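# Stack four magnet blocks from the heap into a tower

## Task

Take four magnet blocks from the heap and pile them one on another in a tidy, aligned stack, then open the gripper so nothing is still being held once the stack is complete.

## Robot and tools

Robot: two six-joint arms, left_arm and right_arm, each ending in a parallel two-finger gripper with a wrist camera. Bases in the scene frame: left_arm at (+0.035, +0.283, 0) m, right_arm at (+0.043, -0.334, 0) m, both facing roughly along +x.

Scene frame: origin on the table surface midway between the arms, +x out over the table, +y toward left_arm, +z up. The names left and right are labels for the arms, not image sides. Every state line reports each gripper as end_effector_position (metres) and end_effector_quat_wxyz in this frame. That point sits between the finger pads, roughly 1 cm short of the tips. Reported hand positions can be a little wrong, more so when the arm is stretched out.

Gripper axes: fingers extend along the gripper's own +z; they open and close along its y axis. Joint limits (rad): waist -2.618 to 3.054, shoulder 0 to 3.142, elbow 0 to 3.142, wrist pitch and wrist yaw -1.571 to 1.571, wrist roll -2.094 to 2.094.

The 14-number row (used by execute_actions and move): seven numbers for left_arm, then seven for right_arm, always all 14 even if one arm is idle: dx, dy, dz, rx, ry, rz, opening. Each value lies in [-1, 1]. dx..rz are an offset, expressed in that gripper's own axes, from the gripper pose shown in the most recent result that displayed it (before any such result in a scene, and for second or later calls in a single reply, measured from where the robot stands when the action begins). 1.0 equals 0.6 m of translation or 180 degrees of rotation; rx, ry, rz form a single rotation vector. Opening is absolute, not an offset: +1 fully open (0.094 m), -1 closed. Zeros do not mean hold still: they pull the arm back to the reference pose.

execute_actions {actions, pictures}: actions is a list holding at most one item. An empty list just reports state (with images). An action {rows, steps} holds 1 to 15 rows and steps 3 to 15 (default 15), each step lasting 1/30 s; each row counts from the same reference pose, not from the previous row, and the final row repeats to fill remaining steps. A wait {steps} without rows runs up to 300 steps counted from the previous result, so thinking time is included. pictures true adds camera images. A rejected call sends nothing. The last 3 steps of an action are withheld and run while you write the next reply.

move {target, speed}: target is one 14-number row as above; each gripper travels in a straight line toward its pose, all paths ending together, lasting 0.5 to 10 s (cut off at 10 s). speed is the top path speed in m/s, 0.002 to 0.5, default 0.25; turning is capped at twice that in rad/s. The opening is sent at the start. Paths ignore obstacles and the other arm, and the hand may lag, wander or overshoot the speed, especially near full reach. Faster contact hits harder; aiming far past a contact pushes harder. Its result adds a move: line with the ending (done, off_target, moving, held, fault), each gripper's distance from its pose, and limits (paced = pose was clipped; held = a check blocked some steps, after which the arm may jump quickly). If only one arm is named, the other finished fine.

wait {seconds}: 0 to 10 s, sends nothing new. zoom_image {camera, region}: camera cam_left_wrist or cam_right_wrist, region [x0, y0, x1, y1] in pixels of that 504x504 image, top-left origin, at most 504 by 504. read_manual gives only licence text. finished_scene {scene}: ends the current scene (give its number) and grades it; irreversible, so call it only after the stack is built and released. Replying with no tool call ends everything.

Control behaviour: each step, the command is clipped to within 70 mm and 16 degrees of the measured pose, then damped IK moves the joints, favouring position over orientation. After an action the arm continues only to its last clipped target, so a distant goal needs several calls; check the pose and send the remainder. Arms usually finish a centimetre or more low, and repeated zero offsets let them sag. To keep an arm in place, send the correction back to its desired pose in the first call of a reply and zeros afterwards, raising the aim if it still droops. A Hand target line (only when nothing is withheld) shows where the controller is steering.

Gripping: grip_measured is the finger opening on the command scale; readings may be off by about 1 mm per gripper. To hold a block, command about 0.03 below grip_measured for a firm grip, less for a lighter one. Pads can push hard at first contact.

Result warnings: pose unreachable means the clearance check altered or blocked that arm's command; HELD marks steps not sent; FAULT stops an arm. MOTOR HOT appears from 75 °C; 90 °C pauses that arm 10 s; 100 °C makes it drop everything and fall. Holding loads heats motors, so don't linger with a load.

Avoid: knocking or placing anything off the table (fails the task), arms colliding or pressing each other, dropping or slamming blocks, hard pushes. Random brief tugs on held parts or nudges on loose ones may occur. The simulation keeps running while you think, so plan before the first call.

Each tool is called after "Call:" by a JSON object that holds its "method" and its "body".

## Session

Call:
{"method": "execute_actions", "body": {"actions": []}}

Scene clock: 0.00 s of 5800.00 s.
left_arm: end_effector_position=(+0.5488, +0.3793, +0.1896) grip_measured=+1.000 end_effector_quat_wxyz=(+0.310, +0.574, +0.743, +0.147) | right_arm: end_effector_position=(+0.1016, -0.4435, +0.1024) grip_measured=+1.000 end_effector_quat_wxyz=(+0.008, +0.986, +0.153, +0.059)
Joint positions: left_arm=[ 0.415  1.983  1.83  -0.78   0.316  1.499  0.094] | right_arm=[-1.246  0.929  0.766 -1.372 -0.115  1.58   0.094]
Joint velocities: left_arm=[-0.002 -0.007 -0.022  0.066 -0.007 -0.022  0.   ] | right_arm=[-0.007  0.002 -0.002  0.022 -0.022 -0.022  0.   ]
Hand target (left_arm): +0.548, +0.377, +0.194; +0.314, +0.573, +0.743, +0.145
Hand target (right_arm): +0.100, -0.445, +0.105; +0.013, +0.987, +0.153, +0.056

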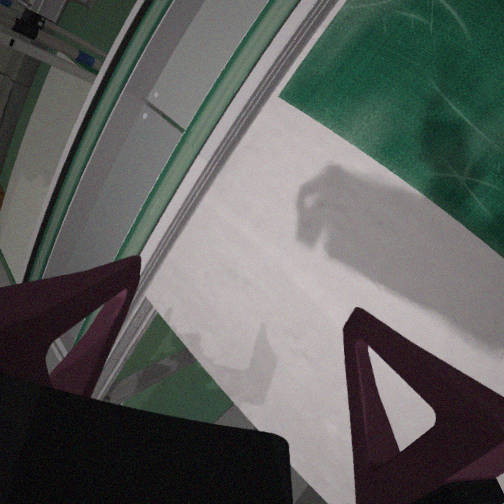

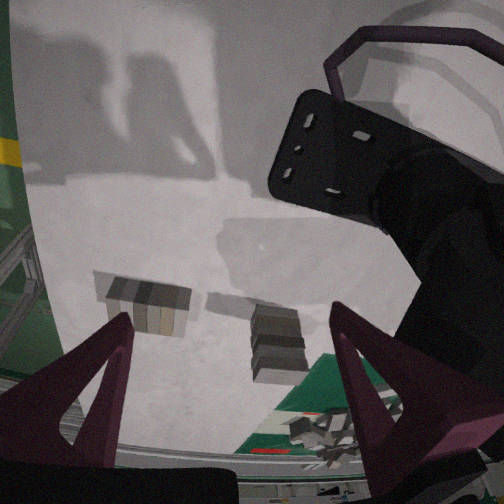

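Call:
{"method": "zoom_image", "body": {"camera": "cam_right_wrist", "region": [80, 250, 420, 490]}}

Region (80, 250, 420, 490) of cam_right_wrist's 504x504 image, scaled by 1.482, with more detail than that image has; it fills the top 356 rows of this view, and the rest is white.

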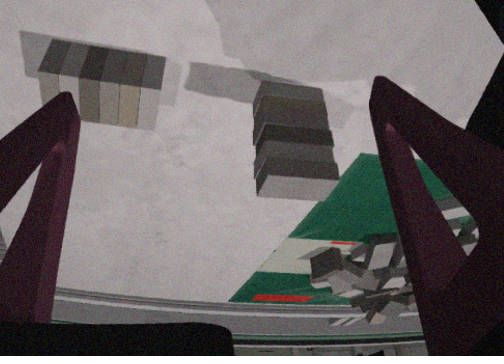

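Call:
{"method": "move", "body": {"target": [0,0,0,0,0,0,1, 0.03,0,-0.2,0,-0.037,0.098,1], "speed": 0.4}}

Call:
{"method": "move", "body": {"target": [0,0,0,0,0,0,1, 0.45,-0.5,-0.08,0,0,0,1], "speed": 0.4}}

Scene clock: 3.87 s of 5800.00 s.
left_arm: end_effector_position=(+0.5488, +0.3793, +0.1896) grip_measured=+1.000 end_effector_quat_wxyz=(+0.310, +0.574, +0.743, +0.147) | right_arm: end_effector_position=(+0.1091, -0.4395, +0.2163) grip_measured=+1.000 end_effector_quat_wxyz=(+0.169, +0.980, +0.004, +0.108)
Joint positions: left_arm=[ 0.415  1.983  1.83  -0.78   0.316  1.499  0.094] | right_arm=[-1.044  0.733  1.128 -1.563 -0.023  2.083  0.094]
Joint velocities: left_arm=[-0.012 -0.002  0.022 -0.125 -0.051 -0.022  0.   ] | right_arm=[-0.022  0.012 -0.002 -0.022 -0.022 -0.037  0.   ]
Hand target (left_arm): +0.549, +0.379, +0.190; +0.310, +0.574, +0.743, +0.147
Hand target (right_arm): +0.106, -0.438, +0.221; +0.176, +0.979, +0.003, +0.104
Off the commanded pose (left_arm): 0.000 m, 0 deg.
Off the commanded pose (right_arm): 0.009 m, 22 deg; orientation clipped at the last step of the last action.
joint sent to its limit (right arm) — the command would take joint 4 (wrist pitch) past its lower limit and joint 6 (wrist roll) past its upper limit, so those joints were sent only as far as their limits.
Kept back: nothing.
move: off_target (right_arm); limits=paced
camera_calibration (this result's frames):
cam_right_wrist: T_world_to_cam=[[0.0113125, 0.965124, -0.26155, 0.472229], [0.698, 0.179674, 0.69319, -0.114149], [0.716008, -0.190404, -0.671624, 0.110607], [0, 0, 0, 1]] pos_world=[-0.00486177, -0.41419, 0.276925]

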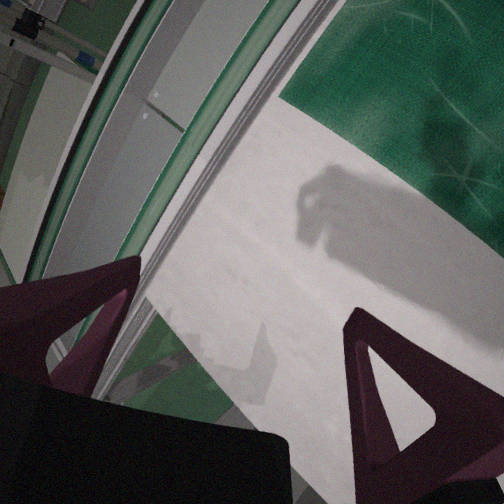

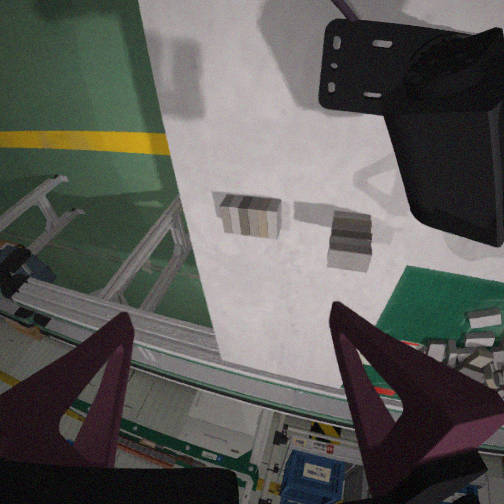

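Scene clock: 7.33 s of 5800.00 s.
left_arm: end_effector_position=(+0.5488, +0.3793, +0.1896) grip_measured=+1.000 end_effector_quat_wxyz=(+0.310, +0.574, +0.743, +0.147) | right_arm: end_effector_position=(+0.3694, -0.1381, +0.2127) grip_measured=+1.000 end_effector_quat_wxyz=(-0.200, +0.740, +0.628, +0.137)
Joint positions: left_arm=[ 0.415  1.983  1.83  -0.78   0.316  1.499  0.094] | right_arm=[ 0.332  1.89   1.933 -1.498 -0.477  2.084  0.094]
Joint velocities: left_arm=[-0.017  0.002 -0.007  0.022  0.022 -0.022  0.   ] | right_arm=[0.012 0.012 0.042 0.007 0.037 0.022 0.   ]
Hand target (left_arm): +0.549, +0.379, +0.190; +0.310, +0.574, +0.743, +0.147
Hand target (right_arm): +0.368, -0.136, +0.216; -0.194, +0.739, +0.631, +0.133
Off the commanded pose (left_arm): 0.000 m, 0 deg.
Off the commanded pose (right_arm): 0.011 m, 90 deg; orientation clipped at the last step of the last action.
joint sent to its limit (right arm) — the command would take joint 6 (wrist roll) past its upper limit, so that joint was sent only as far as its limit.
Kept back: nothing.
move: off_target (right_arm); limits=paced
camera_calibration (this result's frames):
cam_right_wrist: T_world_to_cam=[[-0.977158, 0.0964375, 0.189372, 0.326734], [0.21243, 0.468205, 0.857705, -0.163271], [-0.00594999, 0.878342, -0.477996, 0.35236], [0, 0, 0, 1]] pos_world=[0.356051, -0.264557, 0.24659]

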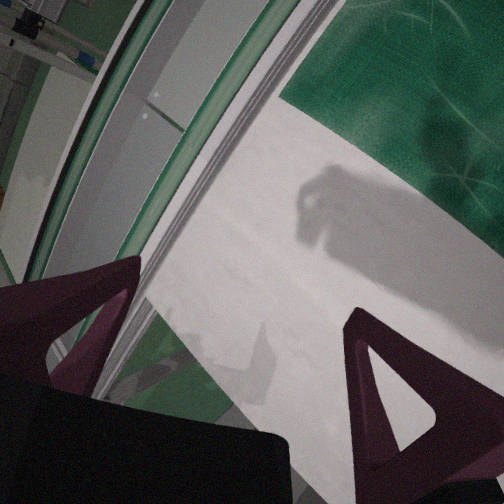

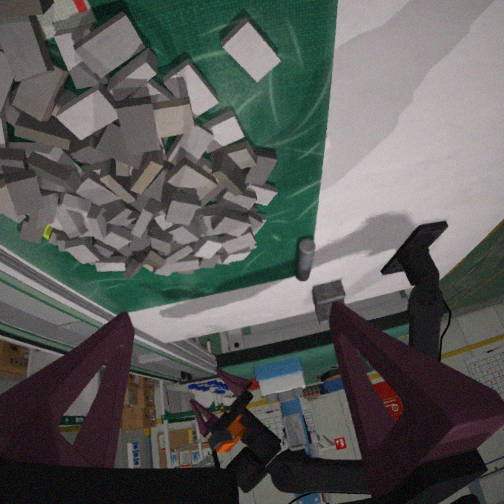

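Call:
{"method": "move", "body": {"target": [0,0,0,0,0,0,1, -0.062,-0.054,0.057,0.033,-0.158,-0.296,1], "speed": 0.4}}

Scene clock: 9.63 s of 5800.00 s.
left_arm: end_effector_position=(+0.5488, +0.3793, +0.1896) grip_measured=+1.000 end_effector_quat_wxyz=(+0.310, +0.574, +0.743, +0.147) | right_arm: end_effector_position=(+0.3305, -0.1493, +0.1633) grip_measured=+1.000 end_effector_quat_wxyz=(-0.016, +0.391, +0.920, -0.004)
Joint positions: left_arm=[ 0.415  1.983  1.83  -0.78   0.316  1.499  0.094] | right_arm=[ 0.567  1.874  1.797 -1.519 -0.022  1.36   0.094]
Joint velocities: left_arm=[-0.002  0.002 -0.002  0.022  0.037 -0.022  0.   ] | right_arm=[-0.002 -0.007  0.002  0.007 -0.022 -0.037  0.   ]
Hand target (left_arm): +0.549, +0.379, +0.190; +0.310, +0.574, +0.743, +0.147
Hand target (right_arm): +0.330, -0.152, +0.168; -0.002, +0.383, +0.924, -0.003
Off the commanded pose (left_arm): 0.000 m, 0 deg.
Off the commanded pose (right_arm): 0.007 m, 2 deg.
Kept back: nothing.
move: done
camera_calibration (this result's frames):
cam_right_wrist: T_world_to_cam=[[-0.714206, -0.693443, 0.095108, 0.109684], [-0.532379, 0.626411, 0.569369, 0.209492], [-0.454402, 0.356014, -0.816562, 0.463812], [0, 0, 0, 1]] pos_world=[0.400624, -0.220292, 0.249021]

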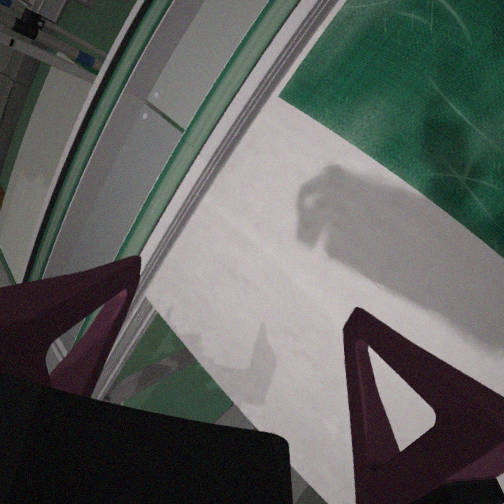

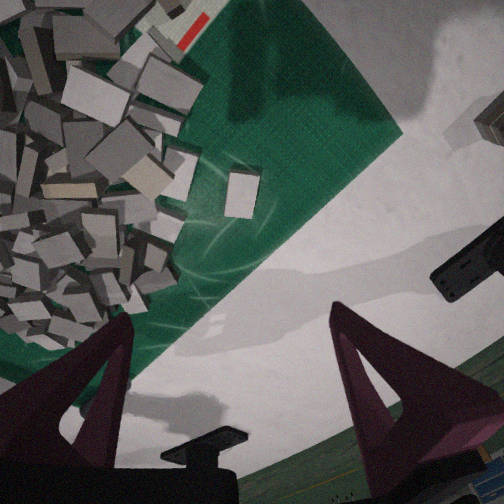

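Call:
{"method": "move", "body": {"target": [0,0,0,0,0,0,1, 0.001,-0.018,0.17,-0.006,-0.008,0.047,0.2]}}

Scene clock: 11.03 s of 5800.00 s.
left_arm: end_effector_position=(+0.5488, +0.3793, +0.1896) grip_measured=+1.000 end_effector_quat_wxyz=(+0.310, +0.574, +0.743, +0.147) | right_arm: end_effector_position=(+0.3212, -0.1553, +0.0572) grip_measured=+0.202 end_effector_quat_wxyz=(-0.014, +0.458, +0.889, -0.003)
Joint positions: left_arm=[ 0.415  1.983  1.83  -0.78   0.316  1.499  0.094] | right_arm=[ 0.567  1.847  1.338 -1.081 -0.021  1.509  0.056]
Joint velocities: left_arm=[ 0.002 -0.007  0.017  0.007  0.022 -0.037  0.   ] | right_arm=[ 0.002 -0.002  0.002  0.022  0.007 -0.022 -0.001]
Hand target (left_arm): +0.549, +0.379, +0.190; +0.310, +0.574, +0.743, +0.147
Hand target (right_arm): +0.320, -0.157, +0.061; -0.001, +0.457, +0.889, -0.001
Off the commanded pose (left_arm): 0.000 m, 0 deg.
Off the commanded pose (right_arm): 0.005 m, 2 deg.
Kept back: nothing.
move: done
camera_calibration (this result's frames):
cam_right_wrist: T_world_to_cam=[[-0.809451, -0.579735, 0.0932576, 0.157342], [-0.436142, 0.699939, 0.565567, 0.249483], [-0.393153, 0.417125, -0.819413, 0.365053], [0, 0, 0, 1]] pos_world=[0.379692, -0.235679, 0.143357]

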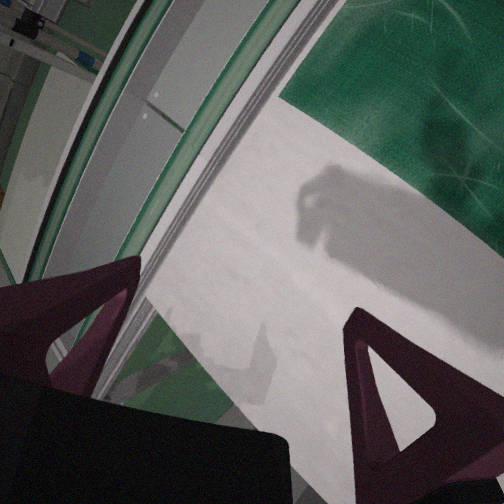

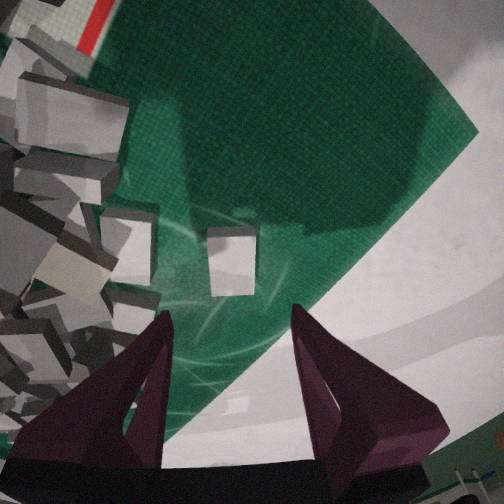

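Call:
{"method": "move", "body": {"target": [0,0,0,0,0,0,1, -0.003,0.001,0.068,-0.006,-0.008,0,0.05], "speed": 0.12}}

Call:
{"method": "move", "body": {"target": [0,0,0,0,0,0,1, 0,0,0,0,0,0,-0.5]}}

Scene clock: 12.27 s of 5800.00 s.
left_arm: end_effector_position=(+0.5488, +0.3793, +0.1896) grip_measured=+1.000 end_effector_quat_wxyz=(+0.310, +0.574, +0.743, +0.147) | right_arm: end_effector_position=(+0.3235, -0.1544, +0.0190) grip_measured=+0.052 end_effector_quat_wxyz=(-0.007, +0.458, +0.889, +0.007)
Joint positions: left_arm=[ 0.415  1.983  1.83  -0.78   0.316  1.499  0.094] | right_arm=[ 0.567  1.882  1.224 -0.907 -0.019  1.51   0.049]
Joint velocities: left_arm=[-0.002 -0.012 -0.002  0.022 -0.037  0.007  0.   ] | right_arm=[-0.002 -0.007 -0.007  0.066  0.066 -0.037 -0.001]
Hand target (left_arm): +0.549, +0.379, +0.190; +0.310, +0.574, +0.743, +0.147
Hand target (right_arm): +0.322, -0.157, +0.016; +0.001, +0.458, +0.889, -0.001
Off the commanded pose (left_arm): 0.000 m, 0 deg.
Off the commanded pose (right_arm): 0.004 m, 1 deg.
Kept back: nothing.
move: done
camera_calibration (this result's frames):
cam_right_wrist: T_world_to_cam=[[-0.811929, -0.579737, 0.0683818, 0.164588], [-0.448094, 0.694027, 0.563505, 0.274378], [-0.374144, 0.426885, -0.823278, 0.329745], [0, 0, 0, 1]] pos_world=[0.379953, -0.235771, 0.105604]

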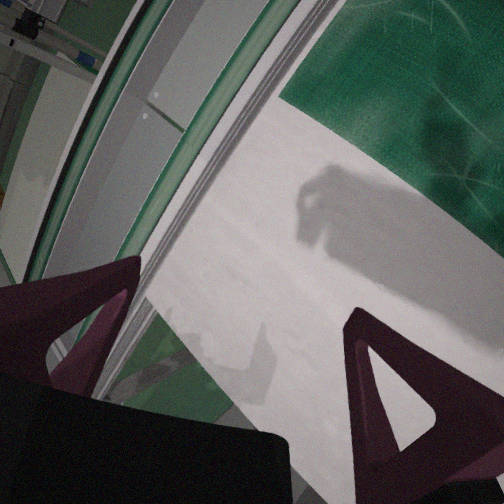

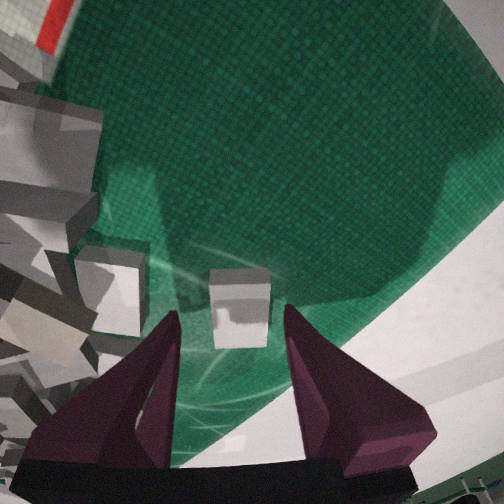

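Scene clock: 12.77 s of 5800.00 s.
left_arm: end_effector_position=(+0.5488, +0.3793, +0.1896) grip_measured=+1.000 end_effector_quat_wxyz=(+0.310, +0.574, +0.743, +0.147) | right_arm: end_effector_position=(+0.3236, -0.1541, +0.0190) grip_measured=-0.485 end_effector_quat_wxyz=(-0.007, +0.458, +0.889, +0.008)
Joint positions: left_arm=[ 0.415  1.983  1.83  -0.78   0.316  1.499  0.094] | right_arm=[ 0.567  1.882  1.224 -0.906 -0.019  1.51   0.024]
Joint velocities: left_arm=[-0.002 -0.017  0.007  0.022 -0.051  0.081  0.   ] | right_arm=[ 0.012 -0.002 -0.007 -0.037 -0.022 -0.066 -0.   ]
Hand target (left_arm): +0.549, +0.379, +0.190; +0.310, +0.574, +0.743, +0.147
Hand target (right_arm): +0.324, -0.154, +0.019; -0.007, +0.458, +0.889, +0.007
Off the commanded pose (left_arm): 0.000 m, 0 deg.
Off the commanded pose (right_arm): 0.000 m, 0 deg.
Kept back: nothing.
move: done
camera_calibration (this result's frames):
cam_right_wrist: T_world_to_cam=[[-0.811943, -0.579813, 0.0675743, 0.164794], [-0.448235, 0.693433, 0.564125, 0.274208], [-0.373945, 0.427748, -0.82292, 0.329751], [0, 0, 0, 1]] pos_world=[0.380021, -0.235646, 0.105536]

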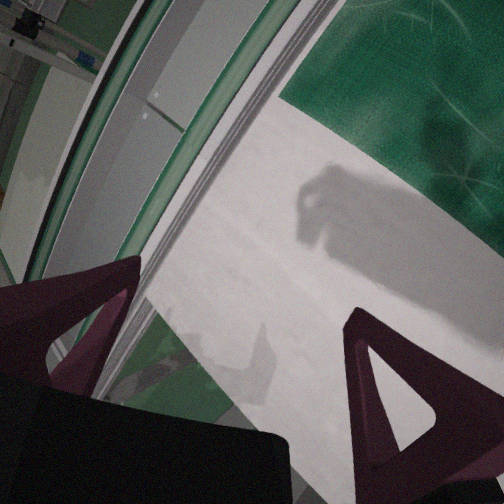

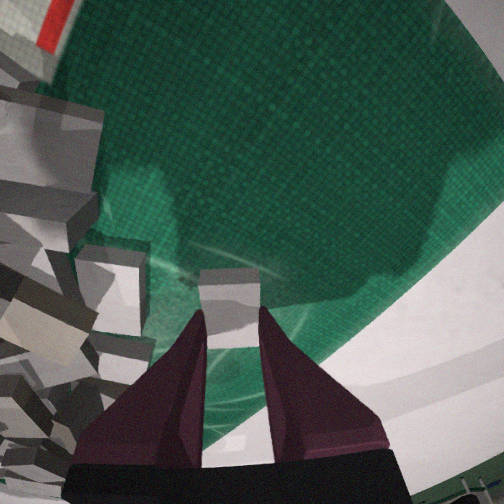

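Call:
{"method": "move", "body": {"target": [0,0,0,0,0,0,1, 0,0,-0.03,0,0,0,-0.52]}}

Call:
{"method": "move", "body": {"target": [0,0,0,0,0,0,1, -0.06,-0.065,-0.008,0,0,0,-0.52]}}

Scene clock: 13.73 s of 5800.00 s.
left_arm: end_effector_position=(+0.5488, +0.3793, +0.1896) grip_measured=+1.000 end_effector_quat_wxyz=(+0.310, +0.574, +0.743, +0.147) | right_arm: end_effector_position=(+0.3158, -0.1590, +0.0211) grip_measured=-0.496 end_effector_quat_wxyz=(-0.017, +0.458, +0.889, -0.009)
Joint positions: left_arm=[ 0.415  1.983  1.83  -0.78   0.316  1.499  0.094] | right_arm=[ 0.567  1.882  1.232 -0.955 -0.02   1.51   0.024]
Joint velocities: left_arm=[ 0.007  0.017  0.012 -0.007 -0.037 -0.037  0.   ] | right_arm=[-0.022 -0.017  0.007  0.022 -0.051 -0.022 -0.   ]
Hand target (left_arm): +0.549, +0.379, +0.190; +0.310, +0.574, +0.743, +0.147
Hand target (right_arm): +0.323, -0.155, +0.037; -0.007, +0.458, +0.889, +0.008
Off the commanded pose (left_arm): 0.000 m, 0 deg.
Off the commanded pose (right_arm): 0.018 m, 2 deg.
Kept back: nothing.
move: off_target (right_arm)
camera_calibration (this result's frames):
cam_right_wrist: T_world_to_cam=[[-0.808919, -0.577962, 0.107748, 0.153989], [-0.428748, 0.705323, 0.564531, 0.268578], [-0.402275, 0.410463, -0.818349, 0.336692], [0, 0, 0, 1]] pos_world=[0.375159, -0.238634, 0.107319]

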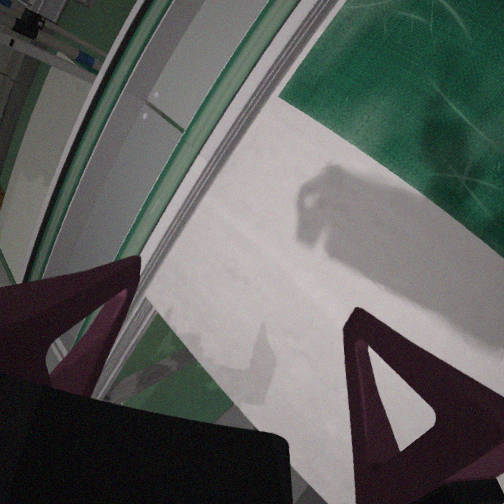

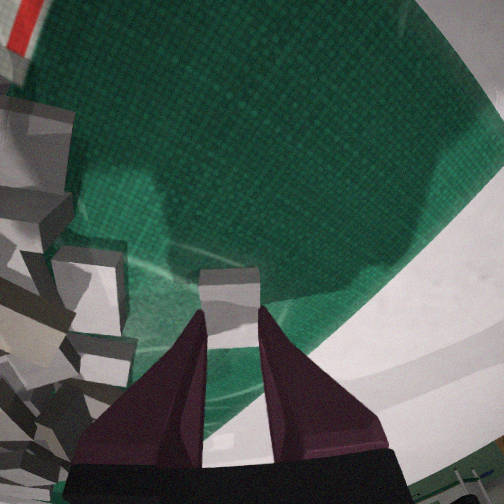

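Scene clock: 14.60 s of 5800.00 s.
left_arm: end_effector_position=(+0.5488, +0.3793, +0.1896) grip_measured=+1.000 end_effector_quat_wxyz=(+0.310, +0.574, +0.743, +0.147) | right_arm: end_effector_position=(+0.3049, -0.2062, +0.0215) grip_measured=-0.496 end_effector_quat_wxyz=(-0.025, +0.461, +0.887, -0.010)
Joint positions: left_arm=[ 0.415  1.983  1.83  -0.78   0.316  1.499  0.094] | right_arm=[ 0.445  1.779  1.1   -0.939 -0.027  1.392  0.024]
Joint velocities: left_arm=[-0.012  0.007 -0.017 -0.051  0.007 -0.081  0.   ] | right_arm=[-0.017  0.012  0.007 -0.037 -0.051 -0.066  0.   ]
Hand target (left_arm): +0.549, +0.379, +0.190; +0.310, +0.574, +0.743, +0.147
Hand target (right_arm): +0.305, -0.210, +0.026; -0.017, +0.459, +0.888, -0.008
Off the commanded pose (left_arm): 0.000 m, 0 deg.
Off the commanded pose (right_arm): 0.007 m, 1 deg.
Kept back: nothing.
move: done
camera_calibration (this result's frames):
cam_right_wrist: T_world_to_cam=[[-0.810334, -0.574228, 0.116705, 0.118853], [-0.416411, 0.704443, 0.574771, 0.292878], [-0.412262, 0.41716, -0.809949, 0.356338], [0, 0, 0, 1]] pos_world=[0.365174, -0.286717, 0.106407]

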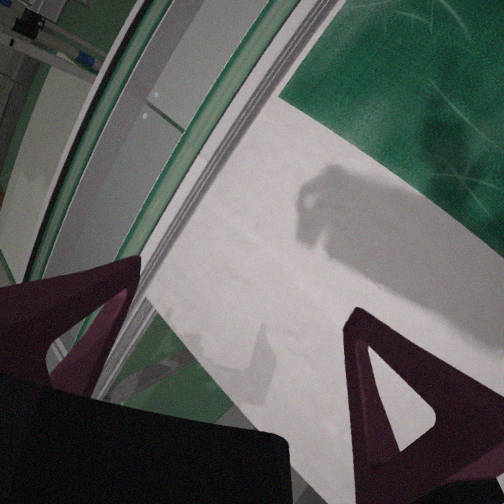

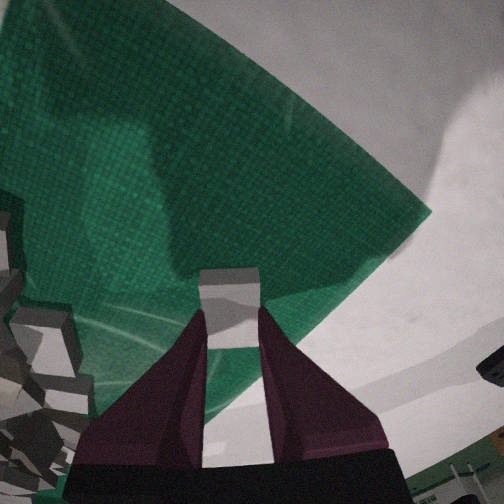

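Call:
{"method": "move", "body": {"target": [0,0,0,0,0,0,1, 0,0,0.004,-0.008,-0.012,0,-0.52]}}

Call:
{"method": "move", "body": {"target": [0,0,0,0,0,0,1, 0,0,0,0,0,0,0]}}

Call:
{"method": "move", "body": {"target": [0,0,0,0,0,0,1, 0,0,-0.12,0,0,0,0]}}

Call:
{"method": "move", "body": {"target": [0,0,0,0,0,0,1, 0.0,0.13,-0.1,0,-0.01,0,0.3]}}

Scene clock: 15.53 s of 5800.00 s.
left_arm: end_effector_position=(+0.5488, +0.3793, +0.1896) grip_measured=+1.000 end_effector_quat_wxyz=(+0.310, +0.574, +0.743, +0.147) | right_arm: end_effector_position=(+0.3061, -0.2057, +0.0183) grip_measured=-0.496 end_effector_quat_wxyz=(-0.015, +0.462, +0.887, -0.008)
Joint positions: left_arm=[ 0.415  1.983  1.83  -0.78   0.316  1.499  0.094] | right_arm=[ 0.452  1.774  1.08  -0.907 -0.015  1.402  0.024]
Joint velocities: left_arm=[ 0.002 -0.002  0.012  0.037  0.037  0.066  0.   ] | right_arm=[-0.002  0.017 -0.012  0.022  0.022 -0.007  0.001]
Hand target (left_arm): +0.549, +0.379, +0.190; +0.310, +0.574, +0.743, +0.147
Hand target (right_arm): +0.305, -0.206, +0.019; -0.003, +0.460, +0.888, -0.008
Off the commanded pose (left_arm): 0.000 m, 0 deg.
Off the commanded pose (right_arm): 0.002 m, 1 deg.
Kept back: nothing.
move: done
camera_calibration (this result's frames):
cam_right_wrist: T_world_to_cam=[[-0.814083, -0.571651, 0.102386, 0.122405], [-0.426468, 0.708122, 0.562751, 0.298901], [-0.394199, 0.414462, -0.820261, 0.34809], [0, 0, 0, 1]] pos_world=[0.364337, -0.285956, 0.104785]

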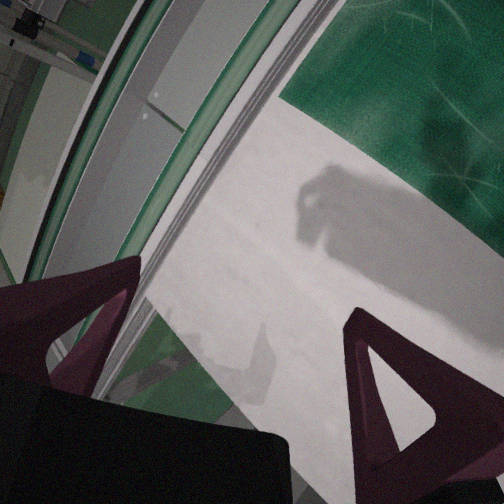

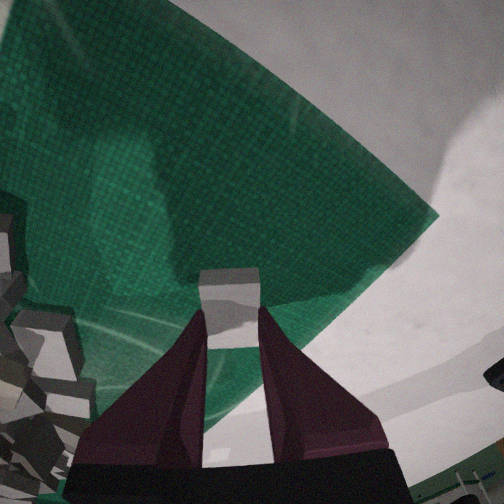

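Scene clock: 16.03 s of 5800.00 s.
left_arm: end_effector_position=(+0.5488, +0.3793, +0.1896) grip_measured=+1.000 end_effector_quat_wxyz=(+0.310, +0.574, +0.743, +0.147) | right_arm: end_effector_position=(+0.3060, -0.2057, +0.0183) grip_measured=-0.002 end_effector_quat_wxyz=(-0.015, +0.462, +0.887, -0.007)
Joint positions: left_arm=[ 0.415  1.983  1.83  -0.78   0.316  1.499  0.094] | right_arm=[ 0.452  1.774  1.08  -0.907 -0.015  1.402  0.047]
Joint velocities: left_arm=[-0.012  0.017 -0.012 -0.022  0.051 -0.051  0.   ] | right_arm=[ 0.012 -0.007  0.022  0.037  0.007 -0.022  0.   ]
Hand target (left_arm): +0.549, +0.379, +0.190; +0.310, +0.574, +0.743, +0.147
Hand target (right_arm): +0.306, -0.206, +0.018; -0.015, +0.462, +0.887, -0.008
Off the commanded pose (left_arm): 0.000 m, 0 deg.
Off the commanded pose (right_arm): 0.000 m, 0 deg.
Kept back: nothing.
move: done
camera_calibration (this result's frames):
cam_right_wrist: T_world_to_cam=[[-0.814073, -0.571677, 0.102322, 0.122409], [-0.426368, 0.707932, 0.563065, 0.29877], [-0.394328, 0.414749, -0.820054, 0.348149], [0, 0, 0, 1]] pos_world=[0.364321, -0.285925, 0.104749]

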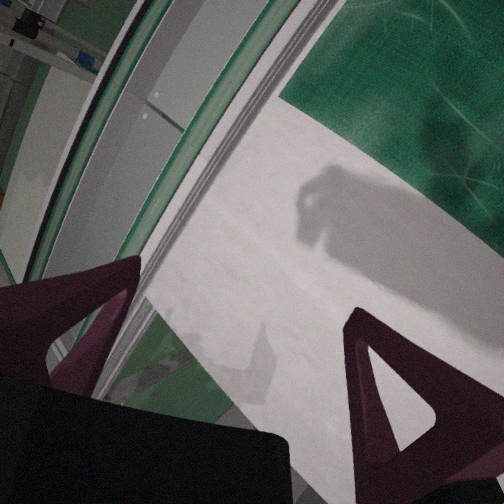

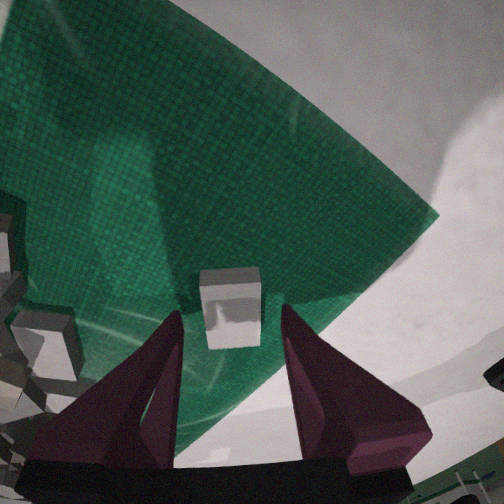

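Scene clock: 17.10 s of 5800.00 s.
left_arm: end_effector_position=(+0.5488, +0.3793, +0.1896) grip_measured=+1.000 end_effector_quat_wxyz=(+0.310, +0.574, +0.743, +0.147) | right_arm: end_effector_position=(+0.3040, -0.2063, +0.0815) grip_measured=-0.002 end_effector_quat_wxyz=(-0.022, +0.462, +0.887, -0.015)
Joint positions: left_arm=[ 0.415  1.983  1.83  -0.78   0.316  1.499  0.094] | right_arm=[ 0.452  1.706  1.264 -1.178 -0.016  1.402  0.047]
Joint velocities: left_arm=[-0.007 -0.022  0.002 -0.022 -0.022  0.066  0.   ] | right_arm=[ 0.007 -0.002 -0.017 -0.022  0.081 -0.081  0.   ]
Hand target (left_arm): +0.549, +0.379, +0.190; +0.310, +0.574, +0.743, +0.147
Hand target (right_arm): +0.307, -0.205, +0.090; -0.015, +0.462, +0.887, -0.007
Off the commanded pose (left_arm): 0.000 m, 0 deg.
Off the commanded pose (right_arm): 0.010 m, 1 deg.
Kept back: nothing.
move: done
camera_calibration (this result's frames):
cam_right_wrist: T_world_to_cam=[[-0.81207, -0.570852, 0.121118, 0.11196], [-0.416031, 0.711878, 0.565816, 0.260245], [-0.409219, 0.409093, -0.815587, 0.402432], [0, 0, 0, 1]] pos_world=[0.363872, -0.285983, 0.167407]

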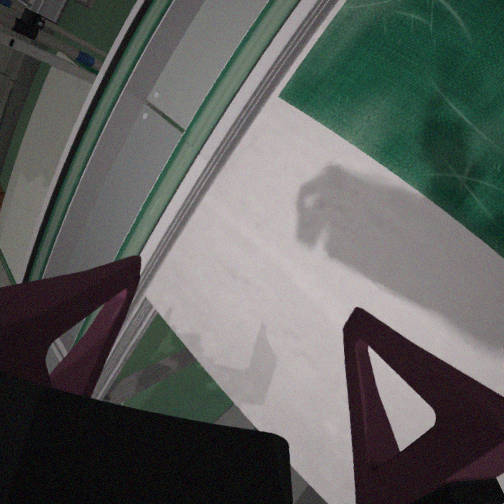

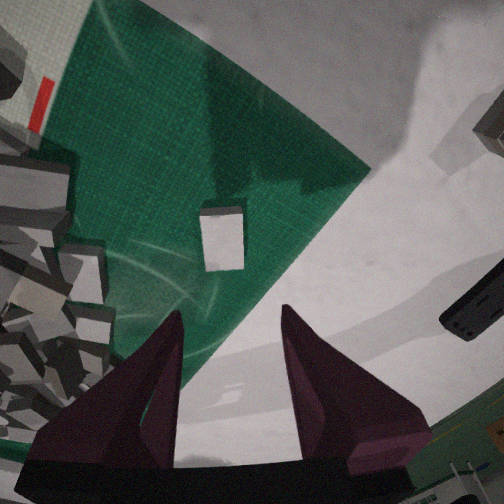

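Scene clock: 18.27 s of 5800.00 s.
left_arm: end_effector_position=(+0.5488, +0.3793, +0.1896) grip_measured=+1.000 end_effector_quat_wxyz=(+0.310, +0.574, +0.743, +0.147) | right_arm: end_effector_position=(+0.3672, -0.1620, +0.1335) grip_measured=+0.298 end_effector_quat_wxyz=(-0.020, +0.462, +0.886, -0.021)
Joint positions: left_arm=[ 0.415  1.983  1.83  -0.78   0.316  1.499  0.094] | right_arm=[ 0.492  1.999  1.849 -1.478 -0.009  1.443  0.061]
Joint velocities: left_arm=[-0.012 -0.002 -0.007  0.051 -0.081 -0.037  0.   ] | right_arm=[-0.017 -0.002 -0.007 -0.081 -0.022 -0.051  0.001]
Hand target (left_arm): +0.549, +0.379, +0.190; +0.310, +0.574, +0.743, +0.147
Hand target (right_arm): +0.371, -0.161, +0.139; -0.008, +0.462, +0.887, -0.022
Off the commanded pose (left_arm): 0.000 m, 0 deg.
Off the commanded pose (right_arm): 0.006 m, 1 deg.
Kept back: nothing.
move: done
camera_calibration (this result's frames):
cam_right_wrist: T_world_to_cam=[[-0.811914, -0.569079, 0.13017, 0.181277], [-0.414356, 0.718846, 0.558184, 0.227106], [-0.411223, 0.39926, -0.819443, 0.45218], [0, 0, 0, 1]] pos_world=[0.427231, -0.240631, 0.220172]

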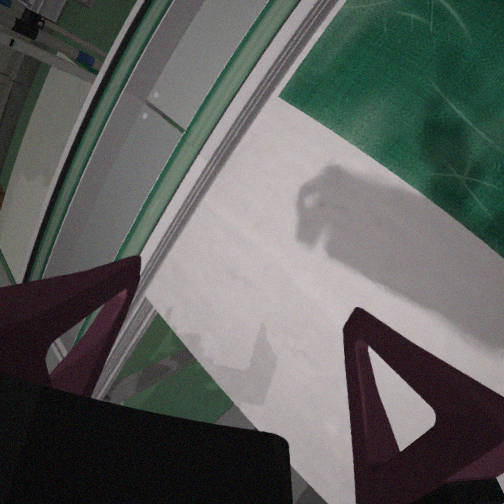

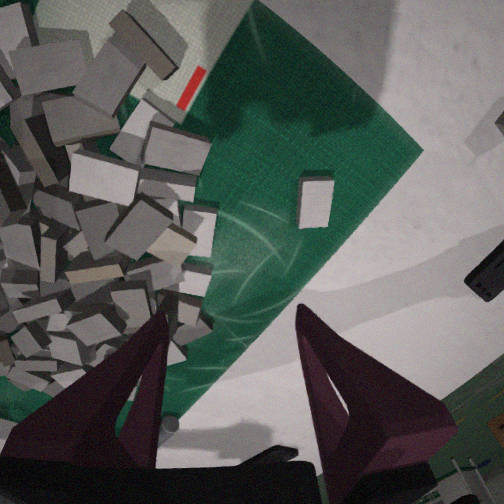

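Call:
{"method": "zoom_image", "body": {"camera": "cam_right_wrist", "region": [0, 0, 280, 280]}}

Region (0, 0, 280, 280) of cam_right_wrist's 504x504 image, scaled by 1.800, with more detail than that image has.

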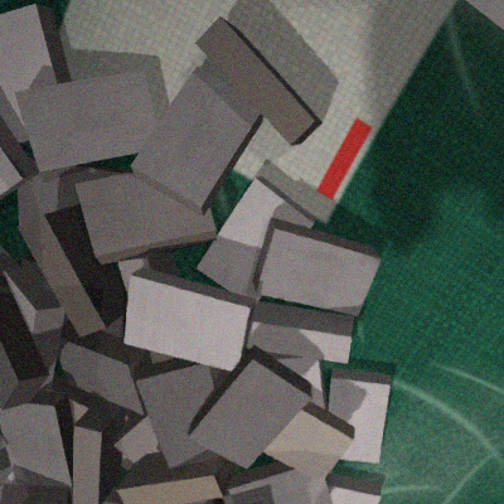

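Call:
{"method": "move", "body": {"target": [0,0,0,0,0,0,1, -0.069,0.131,0.075,-0.018,-0.005,-0.383,0], "speed": 0.4}}

Scene clock: 20.70 s of 5800.00 s.
left_arm: end_effector_position=(+0.5488, +0.3793, +0.1896) grip_measured=+1.000 end_effector_quat_wxyz=(+0.310, +0.574, +0.743, +0.147) | right_arm: end_effector_position=(+0.4476, -0.1516, +0.0797) grip_measured=+0.002 end_effector_quat_wxyz=(-0.017, -0.121, +0.992, +0.007)
Joint positions: left_arm=[ 0.415  1.983  1.83  -0.78   0.316  1.499  0.094] | right_arm=[ 0.422  2.316  2.137 -1.421 -0.024  0.169  0.047]
Joint velocities: left_arm=[ 0.002  0.017  0.012  0.022 -0.051 -0.051  0.   ] | right_arm=[ 0.002 -0.007 -0.002 -0.066  0.007 -0.007  0.   ]
Hand target (left_arm): +0.549, +0.379, +0.190; +0.310, +0.574, +0.743, +0.147
Hand target (right_arm): +0.454, -0.152, +0.086; -0.008, -0.121, +0.993, +0.015
Off the commanded pose (left_arm): 0.000 m, 0 deg.
Off the commanded pose (right_arm): 0.006 m, 1 deg.
Kept back: nothing.
move: done
camera_calibration (this result's frames):
cam_right_wrist: T_world_to_cam=[[0.242432, -0.968522, 0.0565067, -0.267166], [-0.800342, -0.166735, 0.575892, 0.320083], [-0.548342, -0.184839, -0.81557, 0.40953], [0, 0, 0, 1]] pos_world=[0.545508, -0.12969, 0.164764]

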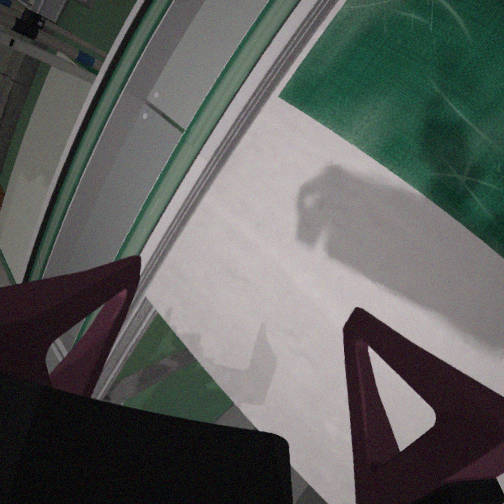

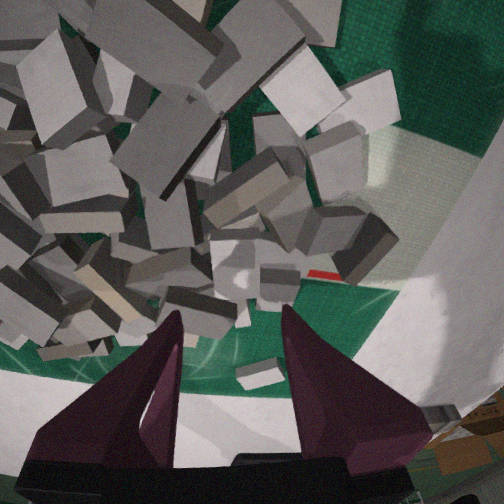

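Call:
{"method": "zoom_image", "body": {"camera": "cam_right_wrist", "region": [150, 190, 350, 350]}}

Region (150, 190, 350, 350) of cam_right_wrist's 504x504 image, scaled by 2.520, with more detail than that image has; it fills the top 403 rows of this view, and the rest is white.

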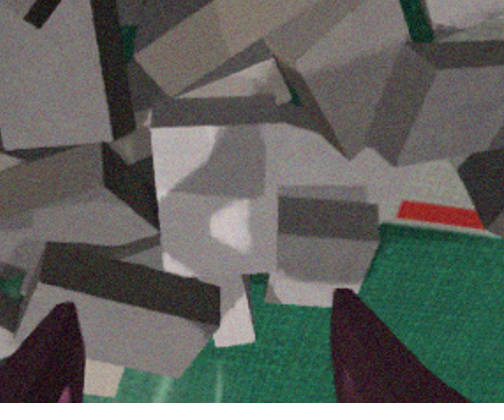

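Call:
{"method": "move", "body": {"target": [0,0,0,0,0,0,1, -0.012,0,0.062,0,-0.011,0,-0.22], "speed": 0.1}}

Scene clock: 21.67 s of 5800.00 s.
left_arm: end_effector_position=(+0.5488, +0.3793, +0.1896) grip_measured=+1.000 end_effector_quat_wxyz=(+0.310, +0.574, +0.743, +0.147) | right_arm: end_effector_position=(+0.4439, -0.1531, +0.0490) grip_measured=-0.218 end_effector_quat_wxyz=(-0.022, -0.122, +0.992, +0.006)
Joint positions: left_arm=[ 0.415  1.983  1.83  -0.78   0.316  1.499  0.094] | right_arm=[ 0.422  2.309  2.002 -1.303 -0.025  0.166  0.037]
Joint velocities: left_arm=[ 0.007  0.007  0.022  0.007 -0.022 -0.022  0.   ] | right_arm=[ 0.002 -0.027 -0.032 -0.007 -0.007  0.022 -0.001]
Hand target (left_arm): +0.549, +0.379, +0.190; +0.310, +0.574, +0.743, +0.147
Hand target (right_arm): +0.453, -0.150, +0.043; -0.001, -0.121, +0.993, +0.009
Off the commanded pose (left_arm): 0.000 m, 0 deg.
Off the commanded pose (right_arm): 0.012 m, 3 deg.
Kept back: nothing.
move: off_target (right_arm)
camera_calibration (this result's frames):
cam_right_wrist: T_world_to_cam=[[0.245134, -0.967798, 0.0572362, -0.267078], [-0.794733, -0.166784, 0.583594, 0.331689], [-0.555255, -0.188546, -0.810026, 0.384464], [0, 0, 0, 1]] pos_world=[0.54255, -0.130668, 0.13314]

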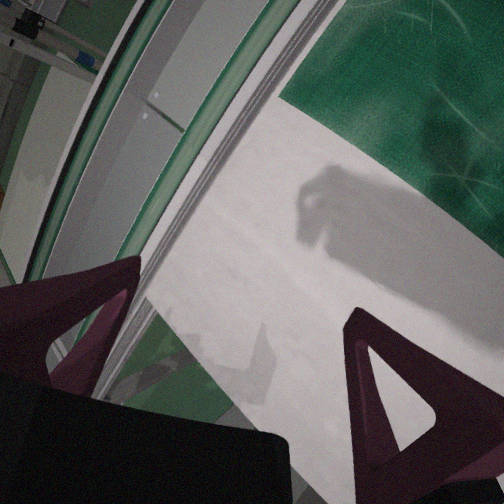

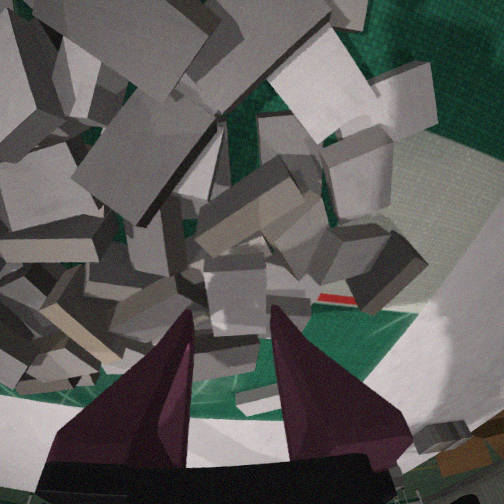

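Call:
{"method": "move", "body": {"target": [0,0,0,0,0,0,1, -0.025,-0.003,0.006,0,-0.02,0,-0.25], "speed": 0.1}}

Scene clock: 22.60 s of 5800.00 s.
left_arm: end_effector_position=(+0.5488, +0.3793, +0.1896) grip_measured=+1.000 end_effector_quat_wxyz=(+0.310, +0.574, +0.743, +0.147) | right_arm: end_effector_position=(+0.4440, -0.1527, +0.0490) grip_measured=-0.248 end_effector_quat_wxyz=(-0.022, -0.124, +0.992, +0.007)
Joint positions: left_arm=[ 0.415  1.983  1.83  -0.78   0.316  1.499  0.094] | right_arm=[ 0.422  2.308  2.001 -1.301 -0.027  0.163  0.035]
Joint velocities: left_arm=[-0.007  0.007 -0.007 -0.037 -0.081 -0.022  0.   ] | right_arm=[-0.012  0.007  0.002  0.037 -0.037  0.007 -0.   ]
Hand target (left_arm): +0.549, +0.379, +0.190; +0.310, +0.574, +0.743, +0.147
Hand target (right_arm): +0.458, -0.152, +0.045; +0.008, -0.122, +0.992, +0.010
Off the commanded pose (left_arm): 0.000 m, 0 deg.
Off the commanded pose (right_arm): 0.015 m, 4 deg.
Kept back: nothing.
move: off_target (right_arm)
camera_calibration (this result's frames):
cam_right_wrist: T_world_to_cam=[[0.248363, -0.967103, 0.05503, -0.267928], [-0.79435, -0.170828, 0.582946, 0.331057], [-0.554368, -0.188496, -0.810645, 0.384185], [0, 0, 0, 1]] pos_world=[0.542499, -0.130143, 0.133194]

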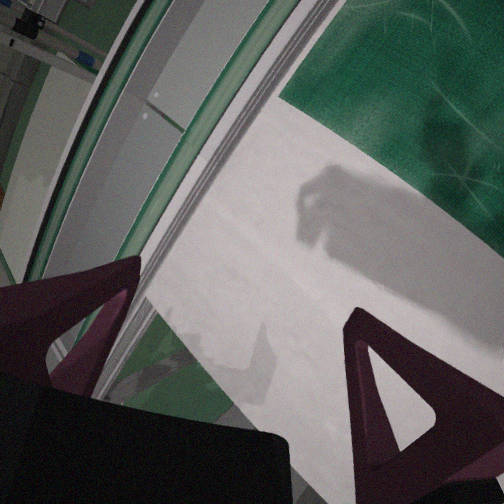

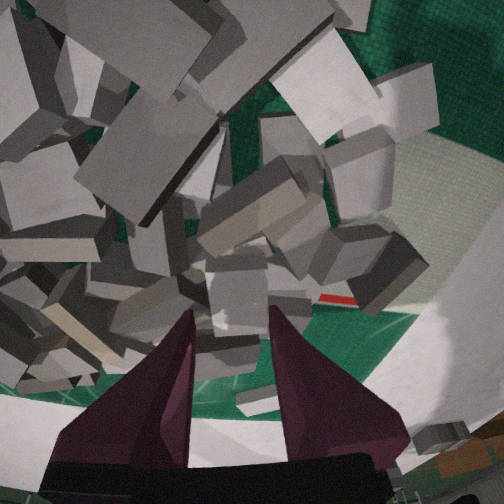

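Call:
{"method": "move", "body": {"target": [0,0,0,0,0,0,1, -0.025,-0.006,-0.035,0,-0.025,0,-0.32], "speed": 0.1}}

Scene clock: 23.53 s of 5800.00 s.
left_arm: end_effector_position=(+0.5488, +0.3793, +0.1896) grip_measured=+1.000 end_effector_quat_wxyz=(+0.310, +0.574, +0.743, +0.147) | right_arm: end_effector_position=(+0.4434, -0.1530, +0.0501) grip_measured=-0.318 end_effector_quat_wxyz=(-0.022, -0.124, +0.992, +0.007)
Joint positions: left_arm=[ 0.415  1.983  1.83  -0.78   0.316  1.499  0.094] | right_arm=[ 0.422  2.306  2.001 -1.305 -0.026  0.162  0.032]
Joint velocities: left_arm=[ 0.022 -0.002 -0.007  0.022  0.022  0.007  0.   ] | right_arm=[ 0.002  0.007  0.012  0.066  0.022 -0.095  0.   ]
Hand target (left_arm): +0.549, +0.379, +0.190; +0.310, +0.574, +0.743, +0.147
Hand target (right_arm): +0.459, -0.153, +0.070; +0.017, -0.124, +0.992, +0.012
Off the commanded pose (left_arm): 0.000 m, 0 deg.
Off the commanded pose (right_arm): 0.026 m, 5 deg.
Kept back: nothing.
move: off_target (right_arm)
camera_calibration (this result's frames):
cam_right_wrist: T_world_to_cam=[[0.249513, -0.966781, 0.0554794, -0.268648], [-0.793839, -0.171396, 0.583475, 0.329525], [-0.554584, -0.189626, -0.810234, 0.384634], [0, 0, 0, 1]] pos_world=[0.541933, -0.130308, 0.134278]

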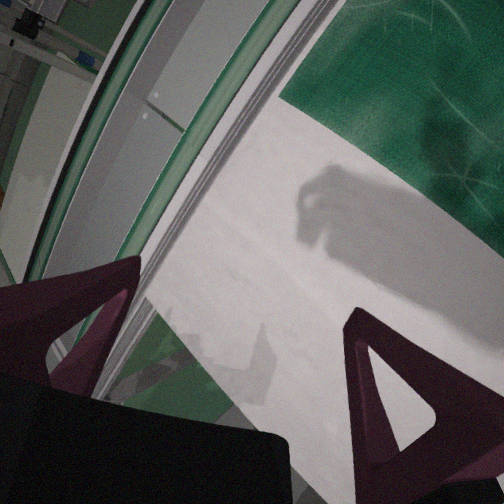

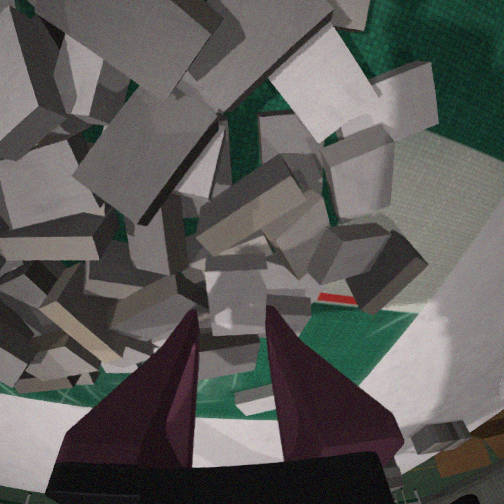

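Call:
{"method": "move", "body": {"target": [0,0,0,0,0,0,1, -0.045,-0.003,-0.035,0,-0.035,0,-0.3], "speed": 0.1}}

Scene clock: 24.67 s of 5800.00 s.
left_arm: end_effector_position=(+0.5488, +0.3793, +0.1896) grip_measured=+1.000 end_effector_quat_wxyz=(+0.310, +0.574, +0.743, +0.147) | right_arm: end_effector_position=(+0.4580, -0.1477, +0.0601) grip_measured=-0.302 end_effector_quat_wxyz=(+0.008, -0.125, +0.992, +0.013)
Joint positions: left_arm=[ 0.415  1.983  1.83  -0.78   0.316  1.499  0.094] | right_arm=[ 0.422  2.306  2.041 -1.285 -0.021  0.162  0.033]
Joint velocities: left_arm=[ 0.002 -0.007  0.007  0.066  0.022  0.022  0.   ] | right_arm=[-0.012  0.007  0.007  0.095  0.022  0.022  0.001]
Hand target (left_arm): +0.549, +0.379, +0.190; +0.310, +0.574, +0.743, +0.147
Hand target (right_arm): +0.470, -0.148, +0.070; +0.033, -0.125, +0.992, +0.014
Off the commanded pose (left_arm): 0.000 m, 0 deg.
Off the commanded pose (right_arm): 0.016 m, 3 deg.
Kept back: nothing.
move: off_target (right_arm)
camera_calibration (this result's frames):
cam_right_wrist: T_world_to_cam=[[0.246848, -0.967709, 0.0510427, -0.266333], [-0.826007, -0.182574, 0.533273, 0.352284], [-0.506734, -0.173799, -0.844402, 0.384353], [0, 0, 0, 1]] pos_world=[0.551497, -0.126614, 0.150279]

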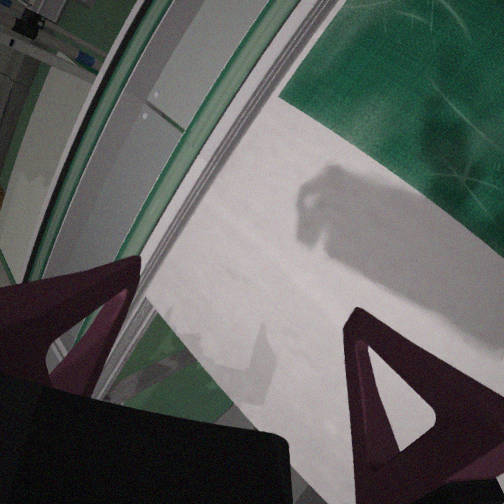

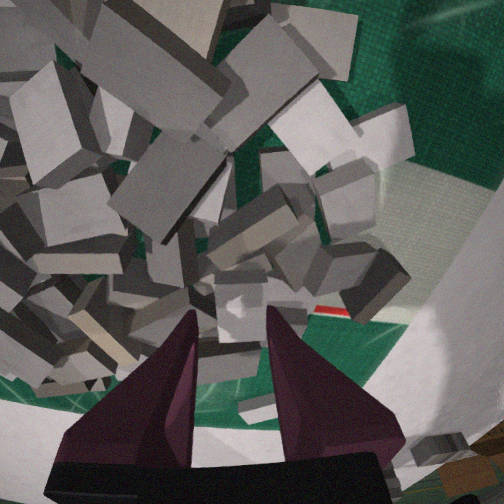

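Call:
{"method": "move", "body": {"target": [0,0,0,0,0,0,1, 0.002,-0.008,0.033,0,-0.01,0,-0.28], "speed": 0.08}}

Scene clock: 25.60 s of 5800.00 s.
left_arm: end_effector_position=(+0.5488, +0.3793, +0.1896) grip_measured=+1.000 end_effector_quat_wxyz=(+0.310, +0.574, +0.743, +0.147) | right_arm: end_effector_position=(+0.4567, -0.1484, +0.0497) grip_measured=-0.282 end_effector_quat_wxyz=(+0.022, -0.126, +0.992, +0.017)
Joint positions: left_arm=[ 0.415  1.983  1.83  -0.78   0.316  1.499  0.094] | right_arm=[ 0.422  2.265  1.931 -1.184 -0.02   0.16   0.034]
Joint velocities: left_arm=[ 0.007 -0.007  0.012  0.037 -0.051 -0.007  0.   ] | right_arm=[-0.002 -0.017 -0.022  0.11   0.022 -0.066 -0.   ]
Hand target (left_arm): +0.549, +0.379, +0.190; +0.310, +0.574, +0.743, +0.147
Hand target (right_arm): +0.458, -0.152, +0.040; +0.023, -0.125, +0.992, +0.015
Off the commanded pose (left_arm): 0.000 m, 0 deg.
Off the commanded pose (right_arm): 0.010 m, 0 deg.
Kept back: nothing.
move: done
camera_calibration (this result's frames):
cam_right_wrist: T_world_to_cam=[[0.246909, -0.967902, 0.0469236, -0.266033], [-0.840468, -0.189796, 0.507534, 0.363399], [-0.482338, -0.164752, -0.860353, 0.365756], [0, 0, 0, 1]] pos_world=[0.547529, -0.128263, 0.142725]

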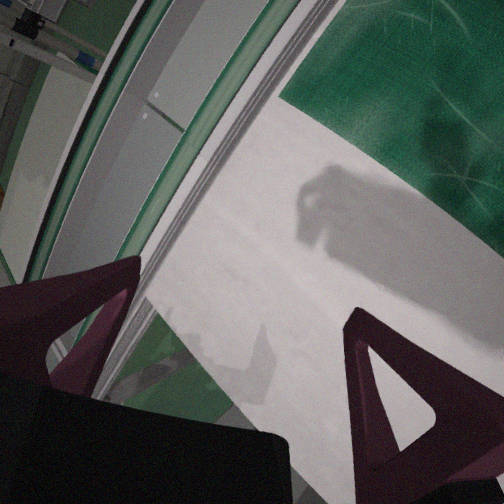

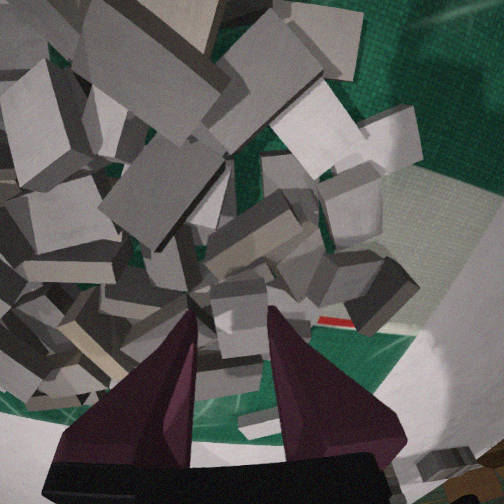

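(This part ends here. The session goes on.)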